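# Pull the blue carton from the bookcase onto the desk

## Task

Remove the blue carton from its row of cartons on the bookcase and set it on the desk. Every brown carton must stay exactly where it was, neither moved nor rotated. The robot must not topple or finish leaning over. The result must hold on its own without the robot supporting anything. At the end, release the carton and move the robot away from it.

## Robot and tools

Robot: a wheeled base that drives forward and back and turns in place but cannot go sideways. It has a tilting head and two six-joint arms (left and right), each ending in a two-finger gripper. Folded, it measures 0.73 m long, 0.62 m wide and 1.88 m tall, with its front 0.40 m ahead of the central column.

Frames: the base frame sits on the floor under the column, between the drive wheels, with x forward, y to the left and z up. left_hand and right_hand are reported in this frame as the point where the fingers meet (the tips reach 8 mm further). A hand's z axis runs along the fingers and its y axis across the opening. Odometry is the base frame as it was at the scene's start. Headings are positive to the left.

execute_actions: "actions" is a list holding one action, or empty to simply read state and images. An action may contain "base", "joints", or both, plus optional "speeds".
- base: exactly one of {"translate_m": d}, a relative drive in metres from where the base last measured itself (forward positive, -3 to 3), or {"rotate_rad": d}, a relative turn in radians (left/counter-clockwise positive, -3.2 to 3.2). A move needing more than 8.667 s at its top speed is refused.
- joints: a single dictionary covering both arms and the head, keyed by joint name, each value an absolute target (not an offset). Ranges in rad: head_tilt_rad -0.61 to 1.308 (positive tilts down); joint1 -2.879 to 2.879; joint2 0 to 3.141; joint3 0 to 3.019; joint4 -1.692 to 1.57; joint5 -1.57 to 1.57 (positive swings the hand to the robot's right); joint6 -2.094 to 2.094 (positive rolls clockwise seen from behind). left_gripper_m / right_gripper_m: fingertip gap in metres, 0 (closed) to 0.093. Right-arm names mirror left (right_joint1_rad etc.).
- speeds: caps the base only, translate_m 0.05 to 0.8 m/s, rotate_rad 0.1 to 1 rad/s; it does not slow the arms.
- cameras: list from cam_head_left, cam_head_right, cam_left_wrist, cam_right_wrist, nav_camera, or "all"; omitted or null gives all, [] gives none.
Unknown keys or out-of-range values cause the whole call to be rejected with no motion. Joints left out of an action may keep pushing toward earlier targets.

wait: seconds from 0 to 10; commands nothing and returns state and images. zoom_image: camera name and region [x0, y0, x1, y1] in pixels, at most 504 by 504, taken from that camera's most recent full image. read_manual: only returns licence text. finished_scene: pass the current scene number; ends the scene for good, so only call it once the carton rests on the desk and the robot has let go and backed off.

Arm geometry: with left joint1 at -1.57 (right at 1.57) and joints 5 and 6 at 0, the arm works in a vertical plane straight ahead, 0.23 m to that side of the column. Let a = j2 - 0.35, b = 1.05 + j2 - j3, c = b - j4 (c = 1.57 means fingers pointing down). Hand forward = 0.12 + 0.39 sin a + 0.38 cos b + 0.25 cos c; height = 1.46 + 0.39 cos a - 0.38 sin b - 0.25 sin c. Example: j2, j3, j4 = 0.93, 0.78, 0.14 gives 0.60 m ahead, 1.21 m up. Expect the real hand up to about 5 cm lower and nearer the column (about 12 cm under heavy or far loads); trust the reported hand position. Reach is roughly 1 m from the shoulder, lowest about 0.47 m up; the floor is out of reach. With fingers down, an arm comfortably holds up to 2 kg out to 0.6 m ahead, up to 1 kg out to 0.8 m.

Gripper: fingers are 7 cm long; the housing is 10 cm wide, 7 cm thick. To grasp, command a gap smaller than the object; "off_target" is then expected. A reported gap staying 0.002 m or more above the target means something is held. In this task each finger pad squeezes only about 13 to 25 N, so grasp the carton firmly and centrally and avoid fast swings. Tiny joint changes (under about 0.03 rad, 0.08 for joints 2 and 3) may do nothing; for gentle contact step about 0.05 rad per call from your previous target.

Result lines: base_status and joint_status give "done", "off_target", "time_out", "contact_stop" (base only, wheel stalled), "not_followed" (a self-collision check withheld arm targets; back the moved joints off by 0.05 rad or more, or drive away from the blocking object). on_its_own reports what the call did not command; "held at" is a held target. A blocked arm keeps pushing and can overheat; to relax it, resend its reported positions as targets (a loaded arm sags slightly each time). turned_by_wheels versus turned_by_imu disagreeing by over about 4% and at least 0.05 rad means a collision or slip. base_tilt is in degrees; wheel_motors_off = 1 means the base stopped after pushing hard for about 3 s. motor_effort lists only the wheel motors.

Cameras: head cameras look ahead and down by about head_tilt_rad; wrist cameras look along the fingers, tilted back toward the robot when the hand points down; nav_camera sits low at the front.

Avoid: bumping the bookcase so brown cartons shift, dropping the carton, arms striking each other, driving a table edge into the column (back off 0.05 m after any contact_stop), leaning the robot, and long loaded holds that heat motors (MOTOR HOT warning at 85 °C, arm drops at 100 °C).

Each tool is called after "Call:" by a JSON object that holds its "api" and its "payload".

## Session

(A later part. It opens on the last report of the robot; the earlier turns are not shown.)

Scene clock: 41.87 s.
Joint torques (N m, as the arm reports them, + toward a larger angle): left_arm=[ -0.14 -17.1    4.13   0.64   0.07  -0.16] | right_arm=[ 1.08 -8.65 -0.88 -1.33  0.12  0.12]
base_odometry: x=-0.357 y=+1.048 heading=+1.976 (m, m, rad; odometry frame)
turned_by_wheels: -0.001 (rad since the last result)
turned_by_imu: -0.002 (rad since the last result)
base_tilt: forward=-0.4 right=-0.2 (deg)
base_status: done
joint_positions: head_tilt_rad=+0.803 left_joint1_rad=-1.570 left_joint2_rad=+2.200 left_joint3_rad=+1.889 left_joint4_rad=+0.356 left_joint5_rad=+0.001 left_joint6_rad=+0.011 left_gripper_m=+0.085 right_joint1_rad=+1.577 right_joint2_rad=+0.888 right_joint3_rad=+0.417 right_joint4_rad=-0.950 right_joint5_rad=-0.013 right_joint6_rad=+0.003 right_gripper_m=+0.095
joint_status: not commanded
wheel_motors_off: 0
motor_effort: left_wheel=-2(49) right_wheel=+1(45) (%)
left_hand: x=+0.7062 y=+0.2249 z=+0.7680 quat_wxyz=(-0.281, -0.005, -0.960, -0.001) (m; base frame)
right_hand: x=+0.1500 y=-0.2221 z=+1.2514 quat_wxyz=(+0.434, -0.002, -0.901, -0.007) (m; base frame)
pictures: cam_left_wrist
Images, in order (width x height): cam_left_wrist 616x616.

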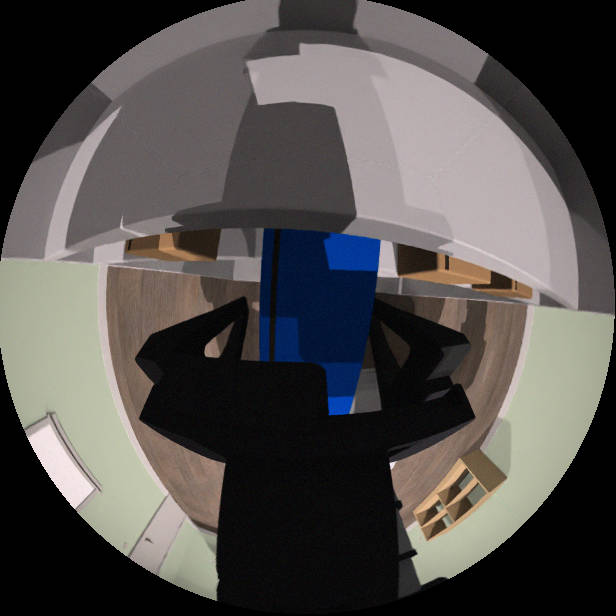

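Call:
{"api": "execute_actions", "payload": {"actions": [{"base":{"translate_m":0.015},"speeds":{"translate_m":0.05}}], "cameras": []}}

Call:
{"api": "execute_actions", "payload": {"actions": [{"joints":{"left_gripper_m":0.03}}], "cameras": []}}

Call:
{"api": "execute_actions", "payload": {"actions": [{"base":{"translate_m":-0.22},"speeds":{"translate_m":0.06}}], "cameras": ["cam_left_wrist","cam_head_left"]}}

Scene clock: 43.20 s.
Joint torques (N m, as the arm reports them, + toward a larger angle): left_arm=[ -0.14 -17.15   3.84   0.56   0.07  -0.16] | right_arm=[ 1.14 -8.45 -0.79 -1.41  0.12  0.12]
base_odometry: x=-0.363 y=+1.062 heading=+1.975 (m, m, rad; odometry frame)
turned_by_wheels: -0.001 (rad since the last result)
turned_by_imu: -0.002 (rad since the last result)
base_tilt: forward=-0.3 right=-0.2 (deg)
base_status: done
joint_positions: head_tilt_rad=+0.803 left_joint1_rad=-1.570 left_joint2_rad=+2.200 left_joint3_rad=+1.893 left_joint4_rad=+0.356 left_joint5_rad=+0.001 left_joint6_rad=+0.011 left_gripper_m=+0.085 right_joint1_rad=+1.577 right_joint2_rad=+0.888 right_joint3_rad=+0.417 right_joint4_rad=-0.950 right_joint5_rad=-0.013 right_joint6_rad=+0.003 right_gripper_m=+0.095
joint_status: not commanded
wheel_motors_off: 0
motor_effort: left_wheel=-1(48) right_wheel=+1(34) (%)
left_hand: x=+0.7087 y=+0.2249 z=+0.7690 quat_wxyz=(-0.283, -0.005, -0.959, -0.001) (m; base frame)
right_hand: x=+0.1500 y=-0.2221 z=+1.2514 quat_wxyz=(+0.434, -0.002, -0.901, -0.007) (m; base frame)
pictures: none
No camera images: the call's "cameras" was empty. Leave "cameras" out to get every camera's image.

Scene clock: 43.80 s.
Joint torques (N m, as the arm reports them, + toward a larger angle): left_arm=[ -0.15 -17.06   3.87   0.59   0.08  -0.16] | right_arm=[ 1.31 -8.67 -0.96 -1.41  0.1   0.13]
base_odometry: x=-0.363 y=+1.062 heading=+1.975 (m, m, rad; odometry frame)
turned_by_wheels: +0.000 (rad since the last result)
turned_by_imu: +0.000 (rad since the last result)
base_tilt: forward=-0.3 right=+0.0 (deg)
base_status: not commanded
joint_positions: head_tilt_rad=+0.803 left_joint1_rad=-1.570 left_joint2_rad=+2.200 left_joint3_rad=+1.893 left_joint4_rad=+0.356 left_joint5_rad=+0.001 left_joint6_rad=+0.010 left_gripper_m=+0.061 right_joint1_rad=+1.577 right_joint2_rad=+0.888 right_joint3_rad=+0.417 right_joint4_rad=-0.950 right_joint5_rad=-0.013 right_joint6_rad=+0.003 right_gripper_m=+0.095
joint_status: left_gripper_m off_target (ended at +0.061, target +0.030)
wheel_motors_off: 0
motor_effort: left_wheel=-1(1) right_wheel=+1(1) (%)
left_hand: x=+0.7087 y=+0.2249 z=+0.7690 quat_wxyz=(-0.283, -0.005, -0.959, -0.001) (m; base frame)
right_hand: x=+0.1500 y=-0.2221 z=+1.2514 quat_wxyz=(+0.434, -0.002, -0.901, -0.007) (m; base frame)
pictures: none
No camera images: the call's "cameras" was empty. Leave "cameras" out to get every camera's image.

Scene clock: 48.40 s.
Joint torques (N m, as the arm reports them, + toward a larger angle): left_arm=[ -0.12 -17.06   3.92   0.57   0.09  -0.16] | right_arm=[ 1.17 -8.58 -0.89 -1.48  0.11  0.12]
base_odometry: x=-0.276 y=+0.860 heading=+1.974 (m, m, rad; odometry frame)
turned_by_wheels: -0.001 (rad since the last result)
turned_by_imu: -0.003 (rad since the last result)
base_tilt: forward=-0.3 right=-0.3 (deg)
base_status: done
joint_positions: head_tilt_rad=+0.803 left_joint1_rad=-1.570 left_joint2_rad=+2.200 left_joint3_rad=+1.893 left_joint4_rad=+0.356 left_joint5_rad=+0.001 left_joint6_rad=+0.010 left_gripper_m=+0.061 right_joint1_rad=+1.577 right_joint2_rad=+0.888 right_joint3_rad=+0.416 right_joint4_rad=-0.950 right_joint5_rad=-0.013 right_joint6_rad=+0.003 right_gripper_m=+0.095
joint_status: not commanded
wheel_motors_off: 0
motor_effort: left_wheel=-2(40) right_wheel=+1(35) (%)
left_hand: x=+0.7084 y=+0.2249 z=+0.7688 quat_wxyz=(-0.282, -0.005, -0.959, -0.001) (m; base frame)
right_hand: x=+0.1496 y=-0.2221 z=+1.2515 quat_wxyz=(+0.435, -0.002, -0.901, -0.007) (m; base frame)
pictures: cam_head_left, cam_left_wrist
Images, in order (width x height): cam_head_left 672x504, cam_left_wrist 616x616.

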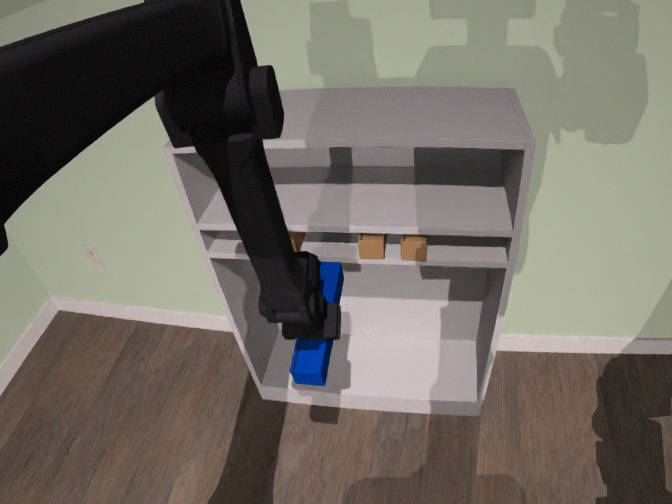

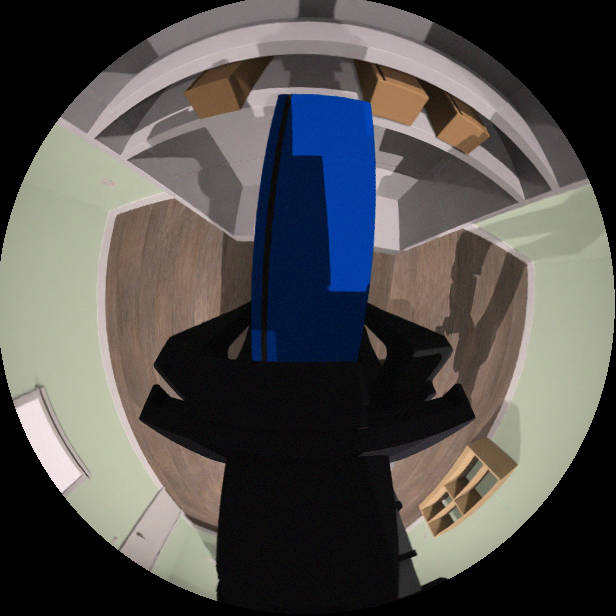

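Call:
{"api": "execute_actions", "payload": {"actions": [{"base":{"translate_m":-0.45},"speeds":{"translate_m":0.3}}], "cameras": []}}

Call:
{"api": "execute_actions", "payload": {"actions": [{"base":{"rotate_rad":2.6},"speeds":{"rotate_rad":0.5},"joints":{"left_joint2_rad":1.8,"left_joint3_rad":1.5,"head_tilt_rad":0.6}}], "cameras": ["cam_head_left","cam_head_right","nav_camera"]}}

Scene clock: 52.00 s.
Joint torques (N m, as the arm reports them, + toward a larger angle): left_arm=[ -0.13 -16.93   3.93   0.6    0.08  -0.16] | right_arm=[ 1.15 -8.32 -0.74 -1.31  0.11  0.12]
base_odometry: x=-0.100 y=+0.446 heading=+1.973 (m, m, rad; odometry frame)
turned_by_wheels: -0.001 (rad since the last result)
turned_by_imu: -0.002 (rad since the last result)
base_tilt: forward=-0.2 right=-0.2 (deg)
base_status: done
joint_positions: head_tilt_rad=+0.803 left_joint1_rad=-1.570 left_joint2_rad=+2.201 left_joint3_rad=+1.893 left_joint4_rad=+0.356 left_joint5_rad=+0.001 left_joint6_rad=+0.010 left_gripper_m=+0.061 right_joint1_rad=+1.577 right_joint2_rad=+0.888 right_joint3_rad=+0.415 right_joint4_rad=-0.950 right_joint5_rad=-0.013 right_joint6_rad=+0.003 right_gripper_m=+0.095
joint_status: not commanded
wheel_motors_off: 0
motor_effort: left_wheel=-1(63) right_wheel=+0(32) (%)
left_hand: x=+0.7082 y=+0.2249 z=+0.7686 quat_wxyz=(-0.282, -0.005, -0.959, -0.001) (m; base frame)
right_hand: x=+0.1494 y=-0.2221 z=+1.2516 quat_wxyz=(+0.435, -0.002, -0.901, -0.007) (m; base frame)
pictures: none
No camera images: the call's "cameras" was empty. Leave "cameras" out to get every camera's image.

Scene clock: 58.27 s.
Joint torques (N m, as the arm reports them, + toward a larger angle): left_arm=[ -0.23 -16.11   3.36   0.66   0.09  -0.16] | right_arm=[ 1.15 -8.34 -0.8  -1.41  0.12  0.12]
base_odometry: x=-0.100 y=+0.446 heading=-1.711 (m, m, rad; odometry frame)
turned_by_wheels: +2.599 (rad since the last result)
turned_by_imu: +2.631 (rad since the last result)
base_tilt: forward=-0.2 right=+0.0 (deg)
base_status: done
joint_positions: head_tilt_rad=+0.617 left_joint1_rad=-1.571 left_joint2_rad=+1.778 left_joint3_rad=+1.505 left_joint4_rad=+0.356 left_joint5_rad=+0.001 left_joint6_rad=+0.010 left_gripper_m=+0.062 right_joint1_rad=+1.577 right_joint2_rad=+0.888 right_joint3_rad=+0.415 right_joint4_rad=-0.950 right_joint5_rad=-0.013 right_joint6_rad=+0.003 right_gripper_m=+0.095
joint_status: all done
wheel_motors_off: 0
motor_effort: left_wheel=-5(45) right_wheel=+2(44) (%)
left_hand: x=+0.7397 y=+0.2246 z=+0.9373 quat_wxyz=(-0.299, -0.005, -0.954, -0.001) (m; base frame)
right_hand: x=+0.1494 y=-0.2221 z=+1.2516 quat_wxyz=(+0.435, -0.002, -0.901, -0.007) (m; base frame)
pictures: cam_head_left, cam_head_right, nav_camera
Images, in order (width x height): cam_head_left 672x504, cam_head_right 672x504, nav_camera 672x504.

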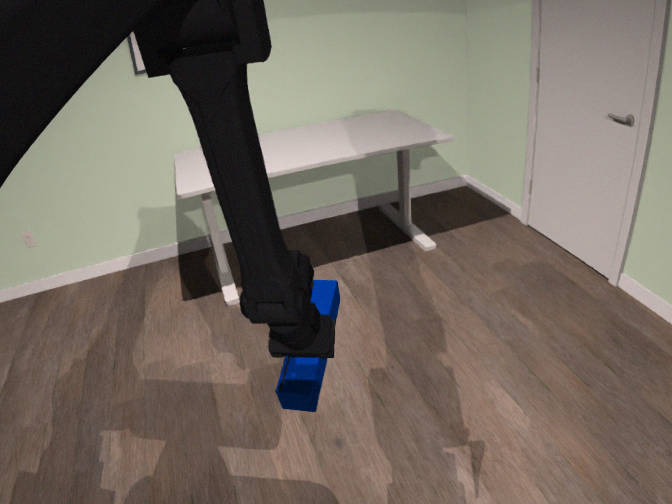

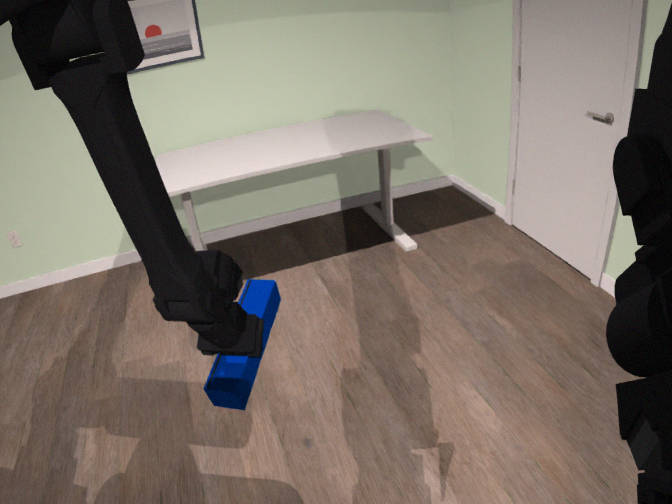

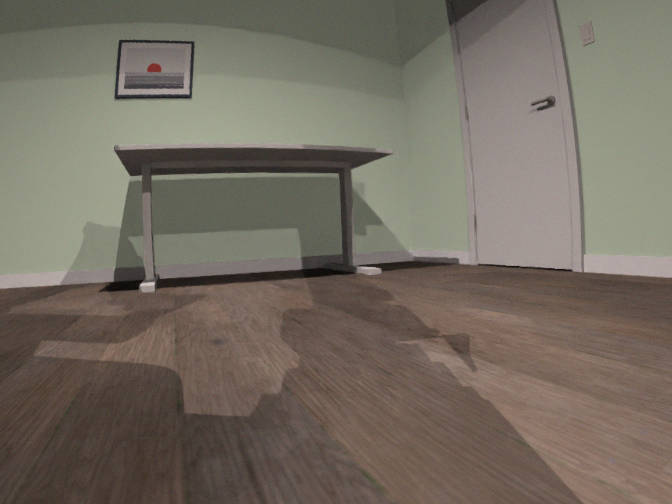

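Call:
{"api": "execute_actions", "payload": {"actions": [{"base":{"translate_m":1.2},"speeds":{"translate_m":0.4}}], "cameras": ["cam_head_left","nav_camera"]}}

Scene clock: 62.80 s.
Joint torques (N m, as the arm reports them, + toward a larger angle): left_arm=[ -0.18 -16.41   3.65   0.65   0.08  -0.16] | right_arm=[ 1.15 -8.87 -0.78 -1.44  0.12  0.12]
base_odometry: x=-0.267 y=-0.743 heading=-1.710 (m, m, rad; odometry frame)
turned_by_wheels: +0.001 (rad since the last result)
turned_by_imu: +0.001 (rad since the last result)
base_tilt: forward=-0.1 right=-0.1 (deg)
base_status: done
joint_positions: head_tilt_rad=+0.617 left_joint1_rad=-1.571 left_joint2_rad=+1.782 left_joint3_rad=+1.499 left_joint4_rad=+0.356 left_joint5_rad=+0.001 left_joint6_rad=+0.010 left_gripper_m=+0.062 right_joint1_rad=+1.577 right_joint2_rad=+0.888 right_joint3_rad=+0.417 right_joint4_rad=-0.950 right_joint5_rad=-0.013 right_joint6_rad=+0.003 right_gripper_m=+0.095
joint_status: not commanded
wheel_motors_off: 0
motor_effort: left_wheel=+3(70) right_wheel=-1(45) (%)
left_hand: x=+0.7341 y=+0.2246 z=+0.9333 quat_wxyz=(-0.294, -0.005, -0.956, -0.001) (m; base frame)
right_hand: x=+0.1502 y=-0.2221 z=+1.2513 quat_wxyz=(+0.434, -0.002, -0.901, -0.007) (m; base frame)
pictures: cam_head_left, nav_camera
Images, in order (width x height): cam_head_left 672x504, nav_camera 672x504.

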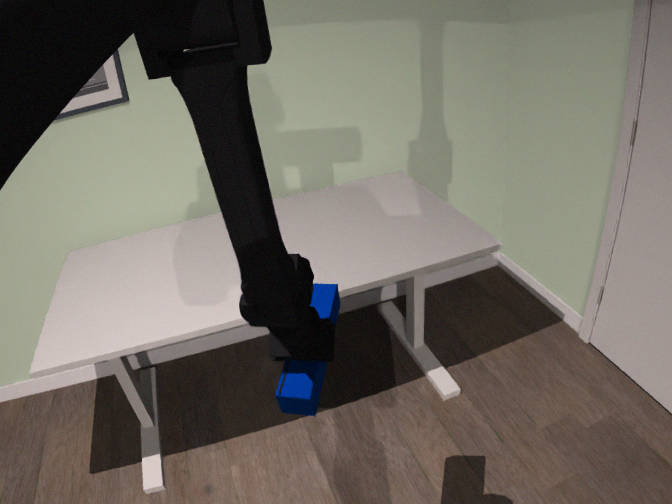

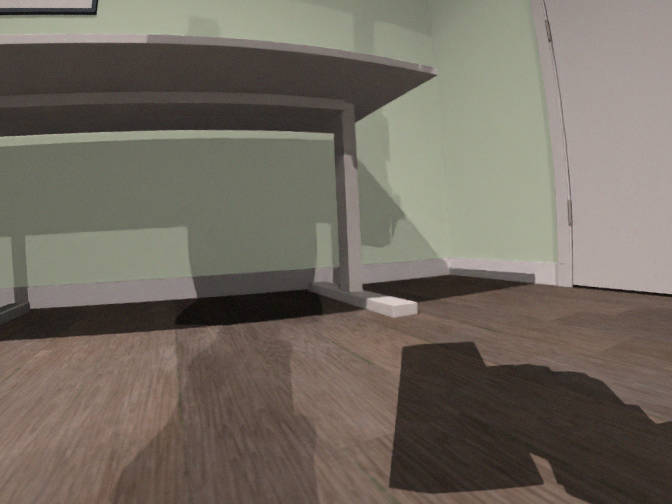

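Call:
{"api": "execute_actions", "payload": {"actions": [{"base":{"rotate_rad":0.35},"speeds":{"rotate_rad":0.4},"joints":{"head_tilt_rad":0.8}}], "cameras": []}}

Call:
{"api": "execute_actions", "payload": {"actions": [{"base":{"translate_m":0.5},"speeds":{"translate_m":0.25}}], "cameras": ["cam_head_left","nav_camera"]}}

Scene clock: 64.70 s.
Joint torques (N m, as the arm reports them, + toward a larger angle): left_arm=[ -0.45 -16.45   3.69   0.66   0.09  -0.16] | right_arm=[ 1.18 -8.45 -0.85 -1.4   0.11  0.11]
base_odometry: x=-0.267 y=-0.743 heading=-1.361 (m, m, rad; odometry frame)
turned_by_wheels: +0.349 (rad since the last result)
turned_by_imu: +0.346 (rad since the last result)
base_tilt: forward=-0.1 right=+0.2 (deg)
base_status: done
joint_positions: head_tilt_rad=+0.802 left_joint1_rad=-1.570 left_joint2_rad=+1.782 left_joint3_rad=+1.499 left_joint4_rad=+0.356 left_joint5_rad=+0.001 left_joint6_rad=+0.010 left_gripper_m=+0.062 right_joint1_rad=+1.577 right_joint2_rad=+0.888 right_joint3_rad=+0.417 right_joint4_rad=-0.950 right_joint5_rad=-0.013 right_joint6_rad=+0.003 right_gripper_m=+0.095
joint_status: all done
wheel_motors_off: 0
motor_effort: left_wheel=-4(56) right_wheel=+0(39) (%)
left_hand: x=+0.7341 y=+0.2251 z=+0.9333 quat_wxyz=(-0.294, -0.005, -0.956, -0.001) (m; base frame)
right_hand: x=+0.1502 y=-0.2221 z=+1.2513 quat_wxyz=(+0.434, -0.002, -0.901, -0.007) (m; base frame)
pictures: none
No camera images: the call's "cameras" was empty. Leave "cameras" out to get every camera's image.

Scene clock: 67.70 s.
Joint torques (N m, as the arm reports them, + toward a larger angle): left_arm=[ -0.23 -16.45   3.74   0.63   0.08  -0.16] | right_arm=[ 1.13 -8.38 -1.09 -1.44  0.11  0.11]
base_odometry: x=-0.162 y=-1.232 heading=-1.360 (m, m, rad; odometry frame)
turned_by_wheels: +0.001 (rad since the last result)
turned_by_imu: +0.001 (rad since the last result)
base_tilt: forward=-0.3 right=+0.0 (deg)
base_status: done
joint_positions: head_tilt_rad=+0.802 left_joint1_rad=-1.570 left_joint2_rad=+1.784 left_joint3_rad=+1.497 left_joint4_rad=+0.356 left_joint5_rad=+0.001 left_joint6_rad=+0.010 left_gripper_m=+0.062 right_joint1_rad=+1.577 right_joint2_rad=+0.888 right_joint3_rad=+0.418 right_joint4_rad=-0.950 right_joint5_rad=-0.013 right_joint6_rad=+0.003 right_gripper_m=+0.095
joint_status: not commanded
wheel_motors_off: 0
motor_effort: left_wheel=+2(70) right_wheel=-1(43) (%)
left_hand: x=+0.7324 y=+0.2251 z=+0.9320 quat_wxyz=(-0.292, -0.005, -0.956, -0.001) (m; base frame)
right_hand: x=+0.1506 y=-0.2221 z=+1.2512 quat_wxyz=(+0.434, -0.002, -0.901, -0.007) (m; base frame)
pictures: cam_head_left, nav_camera
Images, in order (width x height): cam_head_left 672x504, nav_camera 672x504.

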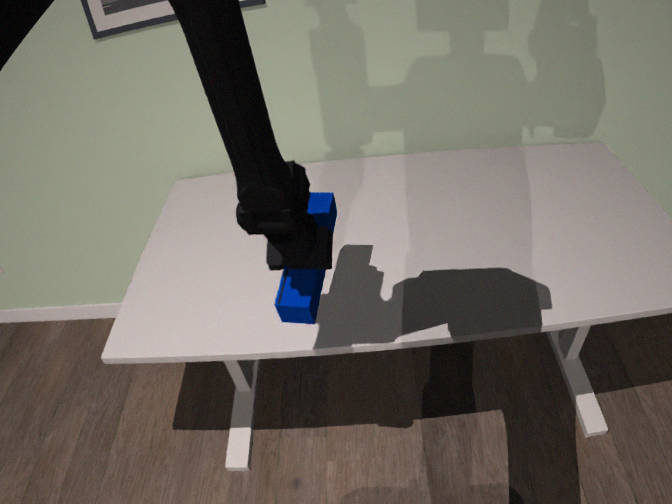

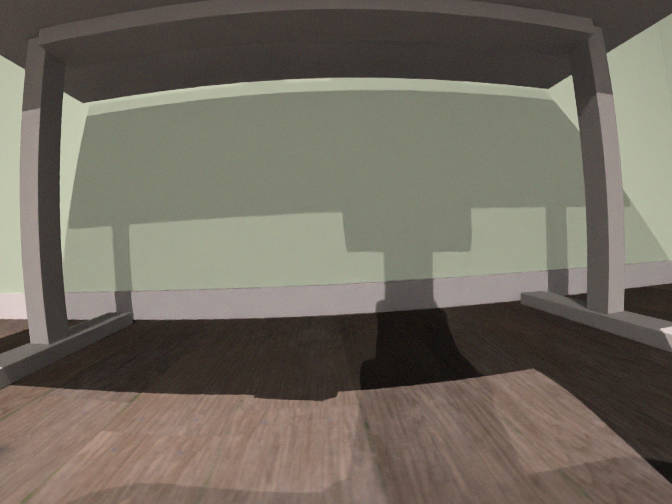

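Call:
{"api": "execute_actions", "payload": {"actions": [{"base":{"translate_m":0.08},"speeds":{"translate_m":0.1},"joints":{"left_joint2_rad":2.08,"left_joint3_rad":1.78}}], "cameras": ["cam_head_left"]}}

Call:
{"api": "execute_actions", "payload": {"actions": [{"joints":{"left_joint2_rad":2.16,"left_joint3_rad":1.86}}], "cameras": ["cam_head_left"]}}

Scene clock: 69.47 s.
Joint torques (N m, as the arm reports them, + toward a larger angle): left_arm=[ -0.15 -17.97   4.04   0.66   0.08  -0.15] | right_arm=[ 1.11 -8.37 -0.82 -1.48  0.12  0.11]
base_odometry: x=-0.146 y=-1.310 heading=-1.360 (m, m, rad; odometry frame)
turned_by_wheels: +0.000 (rad since the last result)
turned_by_imu: +0.000 (rad since the last result)
base_tilt: forward=-0.1 right=-0.1 (deg)
base_status: done
joint_positions: head_tilt_rad=+0.803 left_joint1_rad=-1.570 left_joint2_rad=+2.094 left_joint3_rad=+1.768 left_joint4_rad=+0.356 left_joint5_rad=+0.001 left_joint6_rad=+0.010 left_gripper_m=+0.062 right_joint1_rad=+1.577 right_joint2_rad=+0.888 right_joint3_rad=+0.417 right_joint4_rad=-0.950 right_joint5_rad=-0.013 right_joint6_rad=+0.003 right_gripper_m=+0.095
joint_status: all done
wheel_motors_off: 0
motor_effort: left_wheel=+0(41) right_wheel=+0(29) (%)
left_hand: x=+0.7070 y=+0.2252 z=+0.8047 quat_wxyz=(-0.273, -0.005, -0.962, -0.001) (m; base frame)
right_hand: x=+0.1500 y=-0.2221 z=+1.2514 quat_wxyz=(+0.434, -0.002, -0.901, -0.007) (m; base frame)
pictures: cam_head_left
Images, in order (width x height): cam_head_left 672x504.

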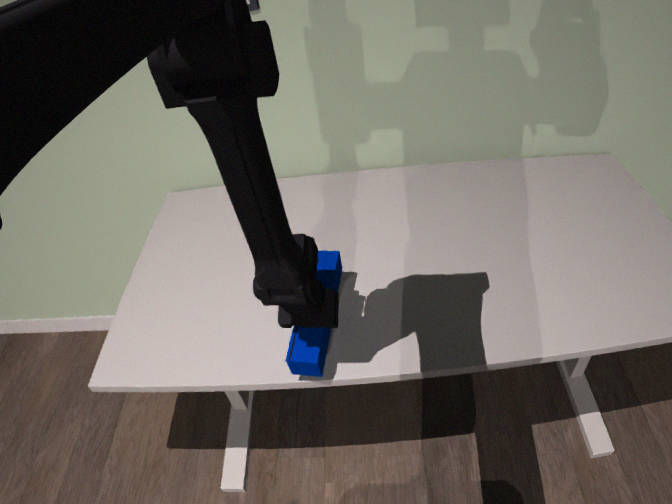

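Scene clock: 70.20 s.
Joint torques (N m, as the arm reports them, + toward a larger angle): left_arm=[ -0.29 -15.91   4.64   0.64   0.09  -0.16] | right_arm=[ 1.15 -8.6  -0.83 -1.39  0.12  0.11]
base_odometry: x=-0.146 y=-1.310 heading=-1.360 (m, m, rad; odometry frame)
turned_by_wheels: +0.000 (rad since the last result)
turned_by_imu: +0.000 (rad since the last result)
base_tilt: forward=-0.3 right=-0.2 (deg)
base_status: not commanded
joint_positions: head_tilt_rad=+0.803 left_joint1_rad=-1.570 left_joint2_rad=+2.137 left_joint3_rad=+1.845 left_joint4_rad=+0.356 left_joint5_rad=+0.001 left_joint6_rad=+0.010 left_gripper_m=+0.062 right_joint1_rad=+1.577 right_joint2_rad=+0.888 right_joint3_rad=+0.417 right_joint4_rad=-0.950 right_joint5_rad=-0.013 right_joint6_rad=+0.003 right_gripper_m=+0.095
joint_status: all done
wheel_motors_off: 0
motor_effort: left_wheel=+0(1) right_wheel=-1(1) (%)
left_hand: x=+0.7232 y=+0.2253 z=+0.7955 quat_wxyz=(-0.289, -0.005, -0.957, -0.001) (m; base frame)
right_hand: x=+0.1500 y=-0.2221 z=+1.2514 quat_wxyz=(+0.434, -0.002, -0.901, -0.007) (m; base frame)
pictures: cam_head_left
Images, in order (width x height): cam_head_left 672x504.

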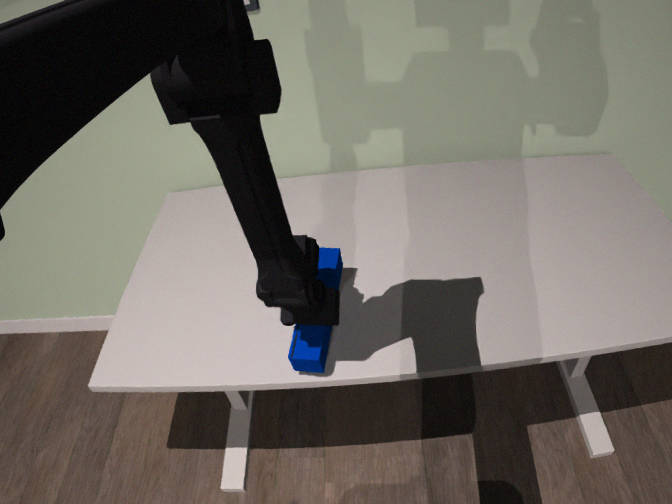

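Call:
{"api": "execute_actions", "payload": {"actions": [{"joints":{"left_joint2_rad":2.02,"left_joint3_rad":1.72}}], "cameras": []}}

Call:
{"api": "execute_actions", "payload": {"actions": [{"base":{"translate_m":0.13},"speeds":{"translate_m":0.1}}], "cameras": []}}

Call:
{"api": "execute_actions", "payload": {"actions": [{"joints":{"left_joint2_rad":2.15,"left_joint3_rad":1.85}}], "cameras": ["cam_head_left"]}}

Scene clock: 71.27 s.
Joint torques (N m, as the arm reports them, + toward a larger angle): left_arm=[ -0.21 -18.71   3.58   0.6    0.08  -0.16] | right_arm=[ 1.15 -8.54 -0.88 -1.35  0.11  0.12]
base_odometry: x=-0.146 y=-1.310 heading=-1.360 (m, m, rad; odometry frame)
turned_by_wheels: +0.000 (rad since the last result)
turned_by_imu: +0.000 (rad since the last result)
base_tilt: forward=-0.2 right=-0.1 (deg)
base_status: not commanded
joint_positions: head_tilt_rad=+0.803 left_joint1_rad=-1.570 left_joint2_rad=+2.041 left_joint3_rad=+1.714 left_joint4_rad=+0.356 left_joint5_rad=+0.001 left_joint6_rad=+0.010 left_gripper_m=+0.062 right_joint1_rad=+1.577 right_joint2_rad=+0.888 right_joint3_rad=+0.417 right_joint4_rad=-0.950 right_joint5_rad=-0.013 right_joint6_rad=+0.003 right_gripper_m=+0.095
joint_status: all done
wheel_motors_off: 0
motor_effort: left_wheel=+0(2) right_wheel=+0(1) (%)
left_hand: x=+0.7091 y=+0.2252 z=+0.8246 quat_wxyz=(-0.273, -0.005, -0.962, -0.001) (m; base frame)
right_hand: x=+0.1500 y=-0.2221 z=+1.2514 quat_wxyz=(+0.434, -0.002, -0.901, -0.007) (m; base frame)
pictures: none
No camera images: the call's "cameras" was empty. Leave "cameras" out to get every camera's image.

Scene clock: 73.43 s.
Joint torques (N m, as the arm reports them, + toward a larger angle): left_arm=[ -0.27 -18.97   3.6    0.56   0.09  -0.16] | right_arm=[ 1.23 -8.43 -0.79 -1.46  0.11  0.12]
base_odometry: x=-0.118 y=-1.438 heading=-1.359 (m, m, rad; odometry frame)
turned_by_wheels: +0.000 (rad since the last result)
turned_by_imu: +0.000 (rad since the last result)
base_tilt: forward=-0.2 right=-0.2 (deg)
base_status: done
joint_positions: head_tilt_rad=+0.803 left_joint1_rad=-1.570 left_joint2_rad=+2.039 left_joint3_rad=+1.714 left_joint4_rad=+0.356 left_joint5_rad=+0.001 left_joint6_rad=+0.010 left_gripper_m=+0.062 right_joint1_rad=+1.577 right_joint2_rad=+0.888 right_joint3_rad=+0.417 right_joint4_rad=-0.950 right_joint5_rad=-0.013 right_joint6_rad=+0.003 right_gripper_m=+0.095
joint_status: not commanded
wheel_motors_off: 0
motor_effort: left_wheel=+0(39) right_wheel=+0(28) (%)
left_hand: x=+0.7101 y=+0.2252 z=+0.8255 quat_wxyz=(-0.273, -0.005, -0.962, -0.001) (m; base frame)
right_hand: x=+0.1501 y=-0.2221 z=+1.2514 quat_wxyz=(+0.434, -0.002, -0.901, -0.007) (m; base frame)
pictures: none
No camera images: the call's "cameras" was empty. Leave "cameras" out to get every camera's image.

Scene clock: 74.30 s.
Joint torques (N m, as the arm reports them, + toward a larger angle): left_arm=[ -0.22 -16.25   4.23   0.7    0.08  -0.16] | right_arm=[ 1.24 -8.58 -0.83 -1.35  0.11  0.12]
base_odometry: x=-0.118 y=-1.438 heading=-1.359 (m, m, rad; odometry frame)
turned_by_wheels: +0.000 (rad since the last result)
turned_by_imu: +0.000 (rad since the last result)
base_tilt: forward=-0.1 right=-0.1 (deg)
base_status: not commanded
joint_positions: head_tilt_rad=+0.803 left_joint1_rad=-1.570 left_joint2_rad=+2.137 left_joint3_rad=+1.840 left_joint4_rad=+0.356 left_joint5_rad=+0.001 left_joint6_rad=+0.010 left_gripper_m=+0.062 right_joint1_rad=+1.577 right_joint2_rad=+0.888 right_joint3_rad=+0.417 right_joint4_rad=-0.950 right_joint5_rad=-0.013 right_joint6_rad=+0.003 right_gripper_m=+0.095
joint_status: all done
wheel_motors_off: 0
motor_effort: left_wheel=+2(0) right_wheel=+0(1) (%)
left_hand: x=+0.7201 y=+0.2253 z=+0.7945 quat_wxyz=(-0.287, -0.005, -0.958, -0.001) (m; base frame)
right_hand: x=+0.1501 y=-0.2221 z=+1.2514 quat_wxyz=(+0.434, -0.002, -0.901, -0.007) (m; base frame)
pictures: cam_head_left
Images, in order (width x height): cam_head_left 672x504.

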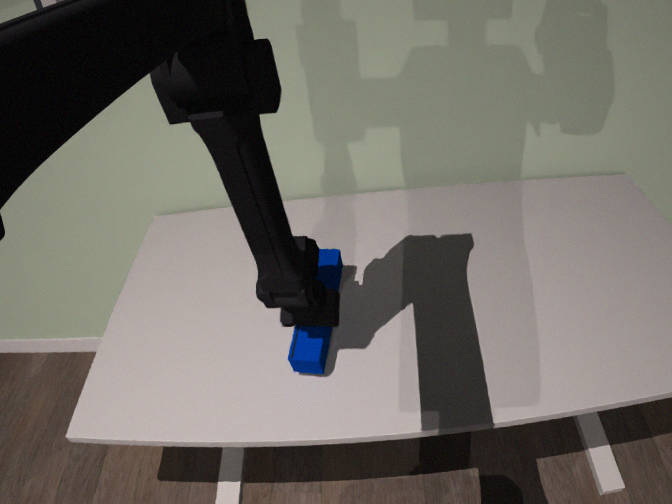

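Call:
{"api": "execute_actions", "payload": {"actions": [{"joints":{"left_joint2_rad":2.21,"left_joint3_rad":1.9}}], "cameras": ["cam_head_left"]}}

Scene clock: 75.23 s.
Joint torques (N m, as the arm reports them, + toward a larger angle): left_arm=[ -0.17 -16.2    4.28   0.56   0.08  -0.16] | right_arm=[ 1.18 -9.01 -0.84 -1.39  0.11  0.12]
base_odometry: x=-0.118 y=-1.438 heading=-1.359 (m, m, rad; odometry frame)
turned_by_wheels: +0.000 (rad since the last result)
turned_by_imu: +0.000 (rad since the last result)
base_tilt: forward=-0.1 right=-0.1 (deg)
base_status: not commanded
joint_positions: head_tilt_rad=+0.803 left_joint1_rad=-1.570 left_joint2_rad=+2.196 left_joint3_rad=+1.887 left_joint4_rad=+0.356 left_joint5_rad=+0.001 left_joint6_rad=+0.010 left_gripper_m=+0.062 right_joint1_rad=+1.577 right_joint2_rad=+0.888 right_joint3_rad=+0.417 right_joint4_rad=-0.950 right_joint5_rad=-0.013 right_joint6_rad=+0.003 right_gripper_m=+0.095
joint_status: all done
wheel_motors_off: 0
motor_effort: left_wheel=+0(2) right_wheel=+0(1) (%)
left_hand: x=+0.7078 y=+0.2253 z=+0.7699 quat_wxyz=(-0.281, -0.005, -0.960, -0.001) (m; base frame)
right_hand: x=+0.1501 y=-0.2221 z=+1.2514 quat_wxyz=(+0.434, -0.002, -0.901, -0.007) (m; base frame)
pictures: cam_head_left
Images, in order (width x height): cam_head_left 672x504.

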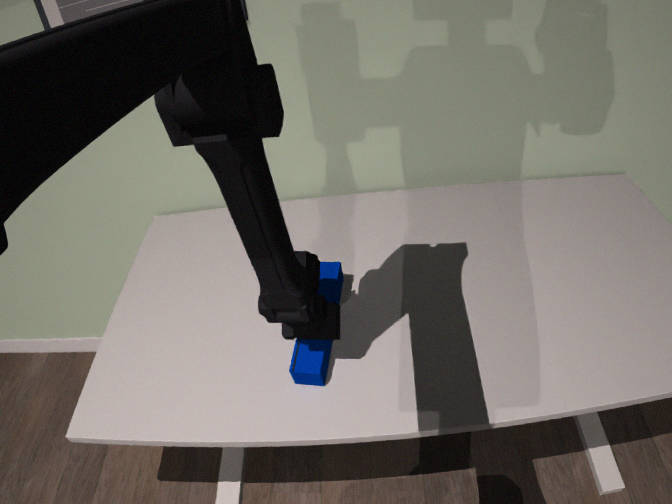

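Call:
{"api": "execute_actions", "payload": {"actions": [{"joints":{"left_joint2_rad":2.25,"left_joint3_rad":1.94}}], "cameras": ["cam_head_left"]}}

Call:
{"api": "execute_actions", "payload": {"actions": [{"joints":{"left_gripper_m":0.09}}], "cameras": []}}

Call:
{"api": "execute_actions", "payload": {"actions": [{"joints":{"left_joint2_rad":1.85,"left_joint3_rad":1.55}}], "cameras": []}}

Call:
{"api": "execute_actions", "payload": {"actions": [{"base":{"translate_m":-0.5}}], "cameras": ["cam_head_right"]}}

Scene clock: 76.43 s.
Joint torques (N m, as the arm reports them, + toward a larger angle): left_arm=[ -0.22 -15.22   4.85   0.62   0.08  -0.15] | right_arm=[ 1.08 -9.04 -0.77 -1.41  0.11  0.12]
base_odometry: x=-0.118 y=-1.438 heading=-1.359 (m, m, rad; odometry frame)
turned_by_wheels: +0.000 (rad since the last result)
turned_by_imu: +0.000 (rad since the last result)
base_tilt: forward=-0.2 right=-0.1 (deg)
base_status: not commanded
joint_positions: head_tilt_rad=+0.803 left_joint1_rad=-1.570 left_joint2_rad=+2.223 left_joint3_rad=+1.922 left_joint4_rad=+0.356 left_joint5_rad=+0.001 left_joint6_rad=+0.010 left_gripper_m=+0.061 right_joint1_rad=+1.577 right_joint2_rad=+0.888 right_joint3_rad=+0.417 right_joint4_rad=-0.950 right_joint5_rad=-0.013 right_joint6_rad=+0.003 right_gripper_m=+0.095
joint_status: all done
wheel_motors_off: 0
motor_effort: left_wheel=+1(0) right_wheel=+0(1) (%)
left_hand: x=+0.7093 y=+0.2253 z=+0.7616 quat_wxyz=(-0.285, -0.005, -0.959, -0.001) (m; base frame)
right_hand: x=+0.1501 y=-0.2221 z=+1.2514 quat_wxyz=(+0.434, -0.002, -0.901, -0.007) (m; base frame)
pictures: cam_head_left
Images, in order (width x height): cam_head_left 672x504.

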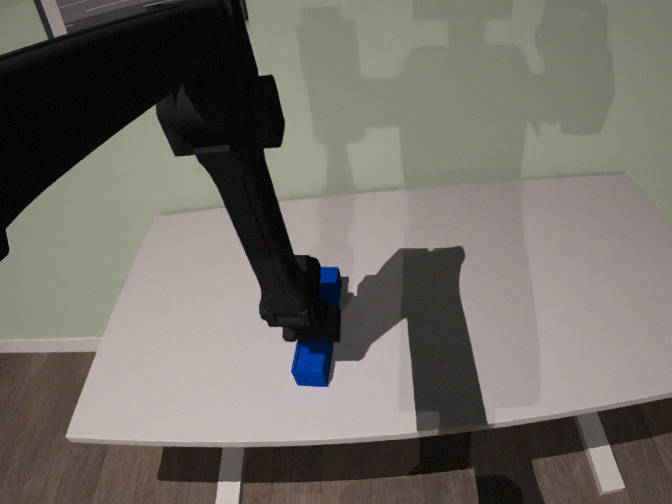

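Scene clock: 77.07 s.
Joint torques (N m, as the arm reports them, + toward a larger angle): left_arm=[ -0.09 -15.19   4.84   0.62   0.09  -0.16] | right_arm=[ 1.14 -8.58 -0.83 -1.4   0.11  0.12]
base_odometry: x=-0.118 y=-1.438 heading=-1.359 (m, m, rad; odometry frame)
turned_by_wheels: +0.000 (rad since the last result)
turned_by_imu: +0.000 (rad since the last result)
base_tilt: forward=-0.1 right=-0.2 (deg)
base_status: not commanded
joint_positions: head_tilt_rad=+0.803 left_joint1_rad=-1.570 left_joint2_rad=+2.223 left_joint3_rad=+1.922 left_joint4_rad=+0.356 left_joint5_rad=+0.001 left_joint6_rad=+0.010 left_gripper_m=+0.090 right_joint1_rad=+1.577 right_joint2_rad=+0.888 right_joint3_rad=+0.417 right_joint4_rad=-0.950 right_joint5_rad=-0.013 right_joint6_rad=+0.003 right_gripper_m=+0.095
joint_status: all done
wheel_motors_off: 0
motor_effort: left_wheel=+1(0) right_wheel=+0(1) (%)
left_hand: x=+0.7093 y=+0.2253 z=+0.7616 quat_wxyz=(-0.285, -0.005, -0.959, -0.001) (m; base frame)
right_hand: x=+0.1501 y=-0.2221 z=+1.2514 quat_wxyz=(+0.434, -0.002, -0.901, -0.007) (m; base frame)
pictures: none
No camera images: the call's "cameras" was empty. Leave "cameras" out to get every camera's image.

Scene clock: 78.40 s.
Joint torques (N m, as the arm reports them, + toward a larger angle): left_arm=[ -0.24 -16.12   3.36   0.67   0.08  -0.16] | right_arm=[ 1.12 -8.53 -0.84 -1.4   0.11  0.13]
base_odometry: x=-0.118 y=-1.438 heading=-1.359 (m, m, rad; odometry frame)
turned_by_wheels: +0.000 (rad since the last result)
turned_by_imu: +0.000 (rad since the last result)
base_tilt: forward=+0.0 right=+0.0 (deg)
base_status: not commanded
joint_positions: head_tilt_rad=+0.803 left_joint1_rad=-1.570 left_joint2_rad=+1.825 left_joint3_rad=+1.555 left_joint4_rad=+0.356 left_joint5_rad=+0.001 left_joint6_rad=+0.010 left_gripper_m=+0.090 right_joint1_rad=+1.577 right_joint2_rad=+0.888 right_joint3_rad=+0.417 right_joint4_rad=-0.950 right_joint5_rad=-0.013 right_joint6_rad=+0.003 right_gripper_m=+0.095
joint_status: all done
wheel_motors_off: 0
motor_effort: left_wheel=-2(0) right_wheel=-1(1) (%)
left_hand: x=+0.7434 y=+0.2252 z=+0.9198 quat_wxyz=(-0.300, -0.005, -0.954, -0.001) (m; base frame)
right_hand: x=+0.1501 y=-0.2221 z=+1.2514 quat_wxyz=(+0.434, -0.002, -0.901, -0.007) (m; base frame)
pictures: none
No camera images: the call's "cameras" was empty. Leave "cameras" out to get every camera's image.

Scene clock: 80.93 s.
Joint torques (N m, as the arm reports them, + toward a larger angle): left_arm=[ -0.2  -15.8    3.67   0.65   0.08  -0.15] | right_arm=[ 1.24 -8.51 -0.6  -1.36  0.12  0.12]
base_odometry: x=-0.223 y=-0.949 heading=-1.358 (m, m, rad; odometry frame)
turned_by_wheels: +0.001 (rad since the last result)
turned_by_imu: +0.000 (rad since the last result)
base_tilt: forward=-0.1 right=-0.1 (deg)
base_status: done
joint_positions: head_tilt_rad=+0.803 left_joint1_rad=-1.570 left_joint2_rad=+1.829 left_joint3_rad=+1.548 left_joint4_rad=+0.356 left_joint5_rad=+0.001 left_joint6_rad=+0.010 left_gripper_m=+0.090 right_joint1_rad=+1.577 right_joint2_rad=+0.888 right_joint3_rad=+0.415 right_joint4_rad=-0.950 right_joint5_rad=-0.013 right_joint6_rad=+0.003 right_gripper_m=+0.095
joint_status: not commanded
wheel_motors_off: 0
motor_effort: left_wheel=+0(66) right_wheel=-1(43) (%)
left_hand: x=+0.7378 y=+0.2252 z=+0.9162 quat_wxyz=(-0.295, -0.005, -0.955, -0.001) (m; base frame)
right_hand: x=+0.1490 y=-0.2221 z=+1.2517 quat_wxyz=(+0.435, -0.002, -0.900, -0.007) (m; base frame)
pictures: cam_head_right
Images, in order (width x height): cam_head_right 672x504.

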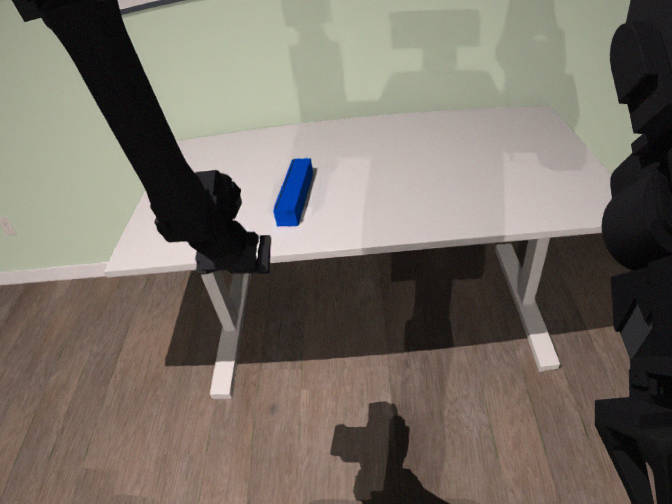

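Call:
{"api": "finished_scene", "payload": {"scene": 2}}

The scene is finished: the task was done.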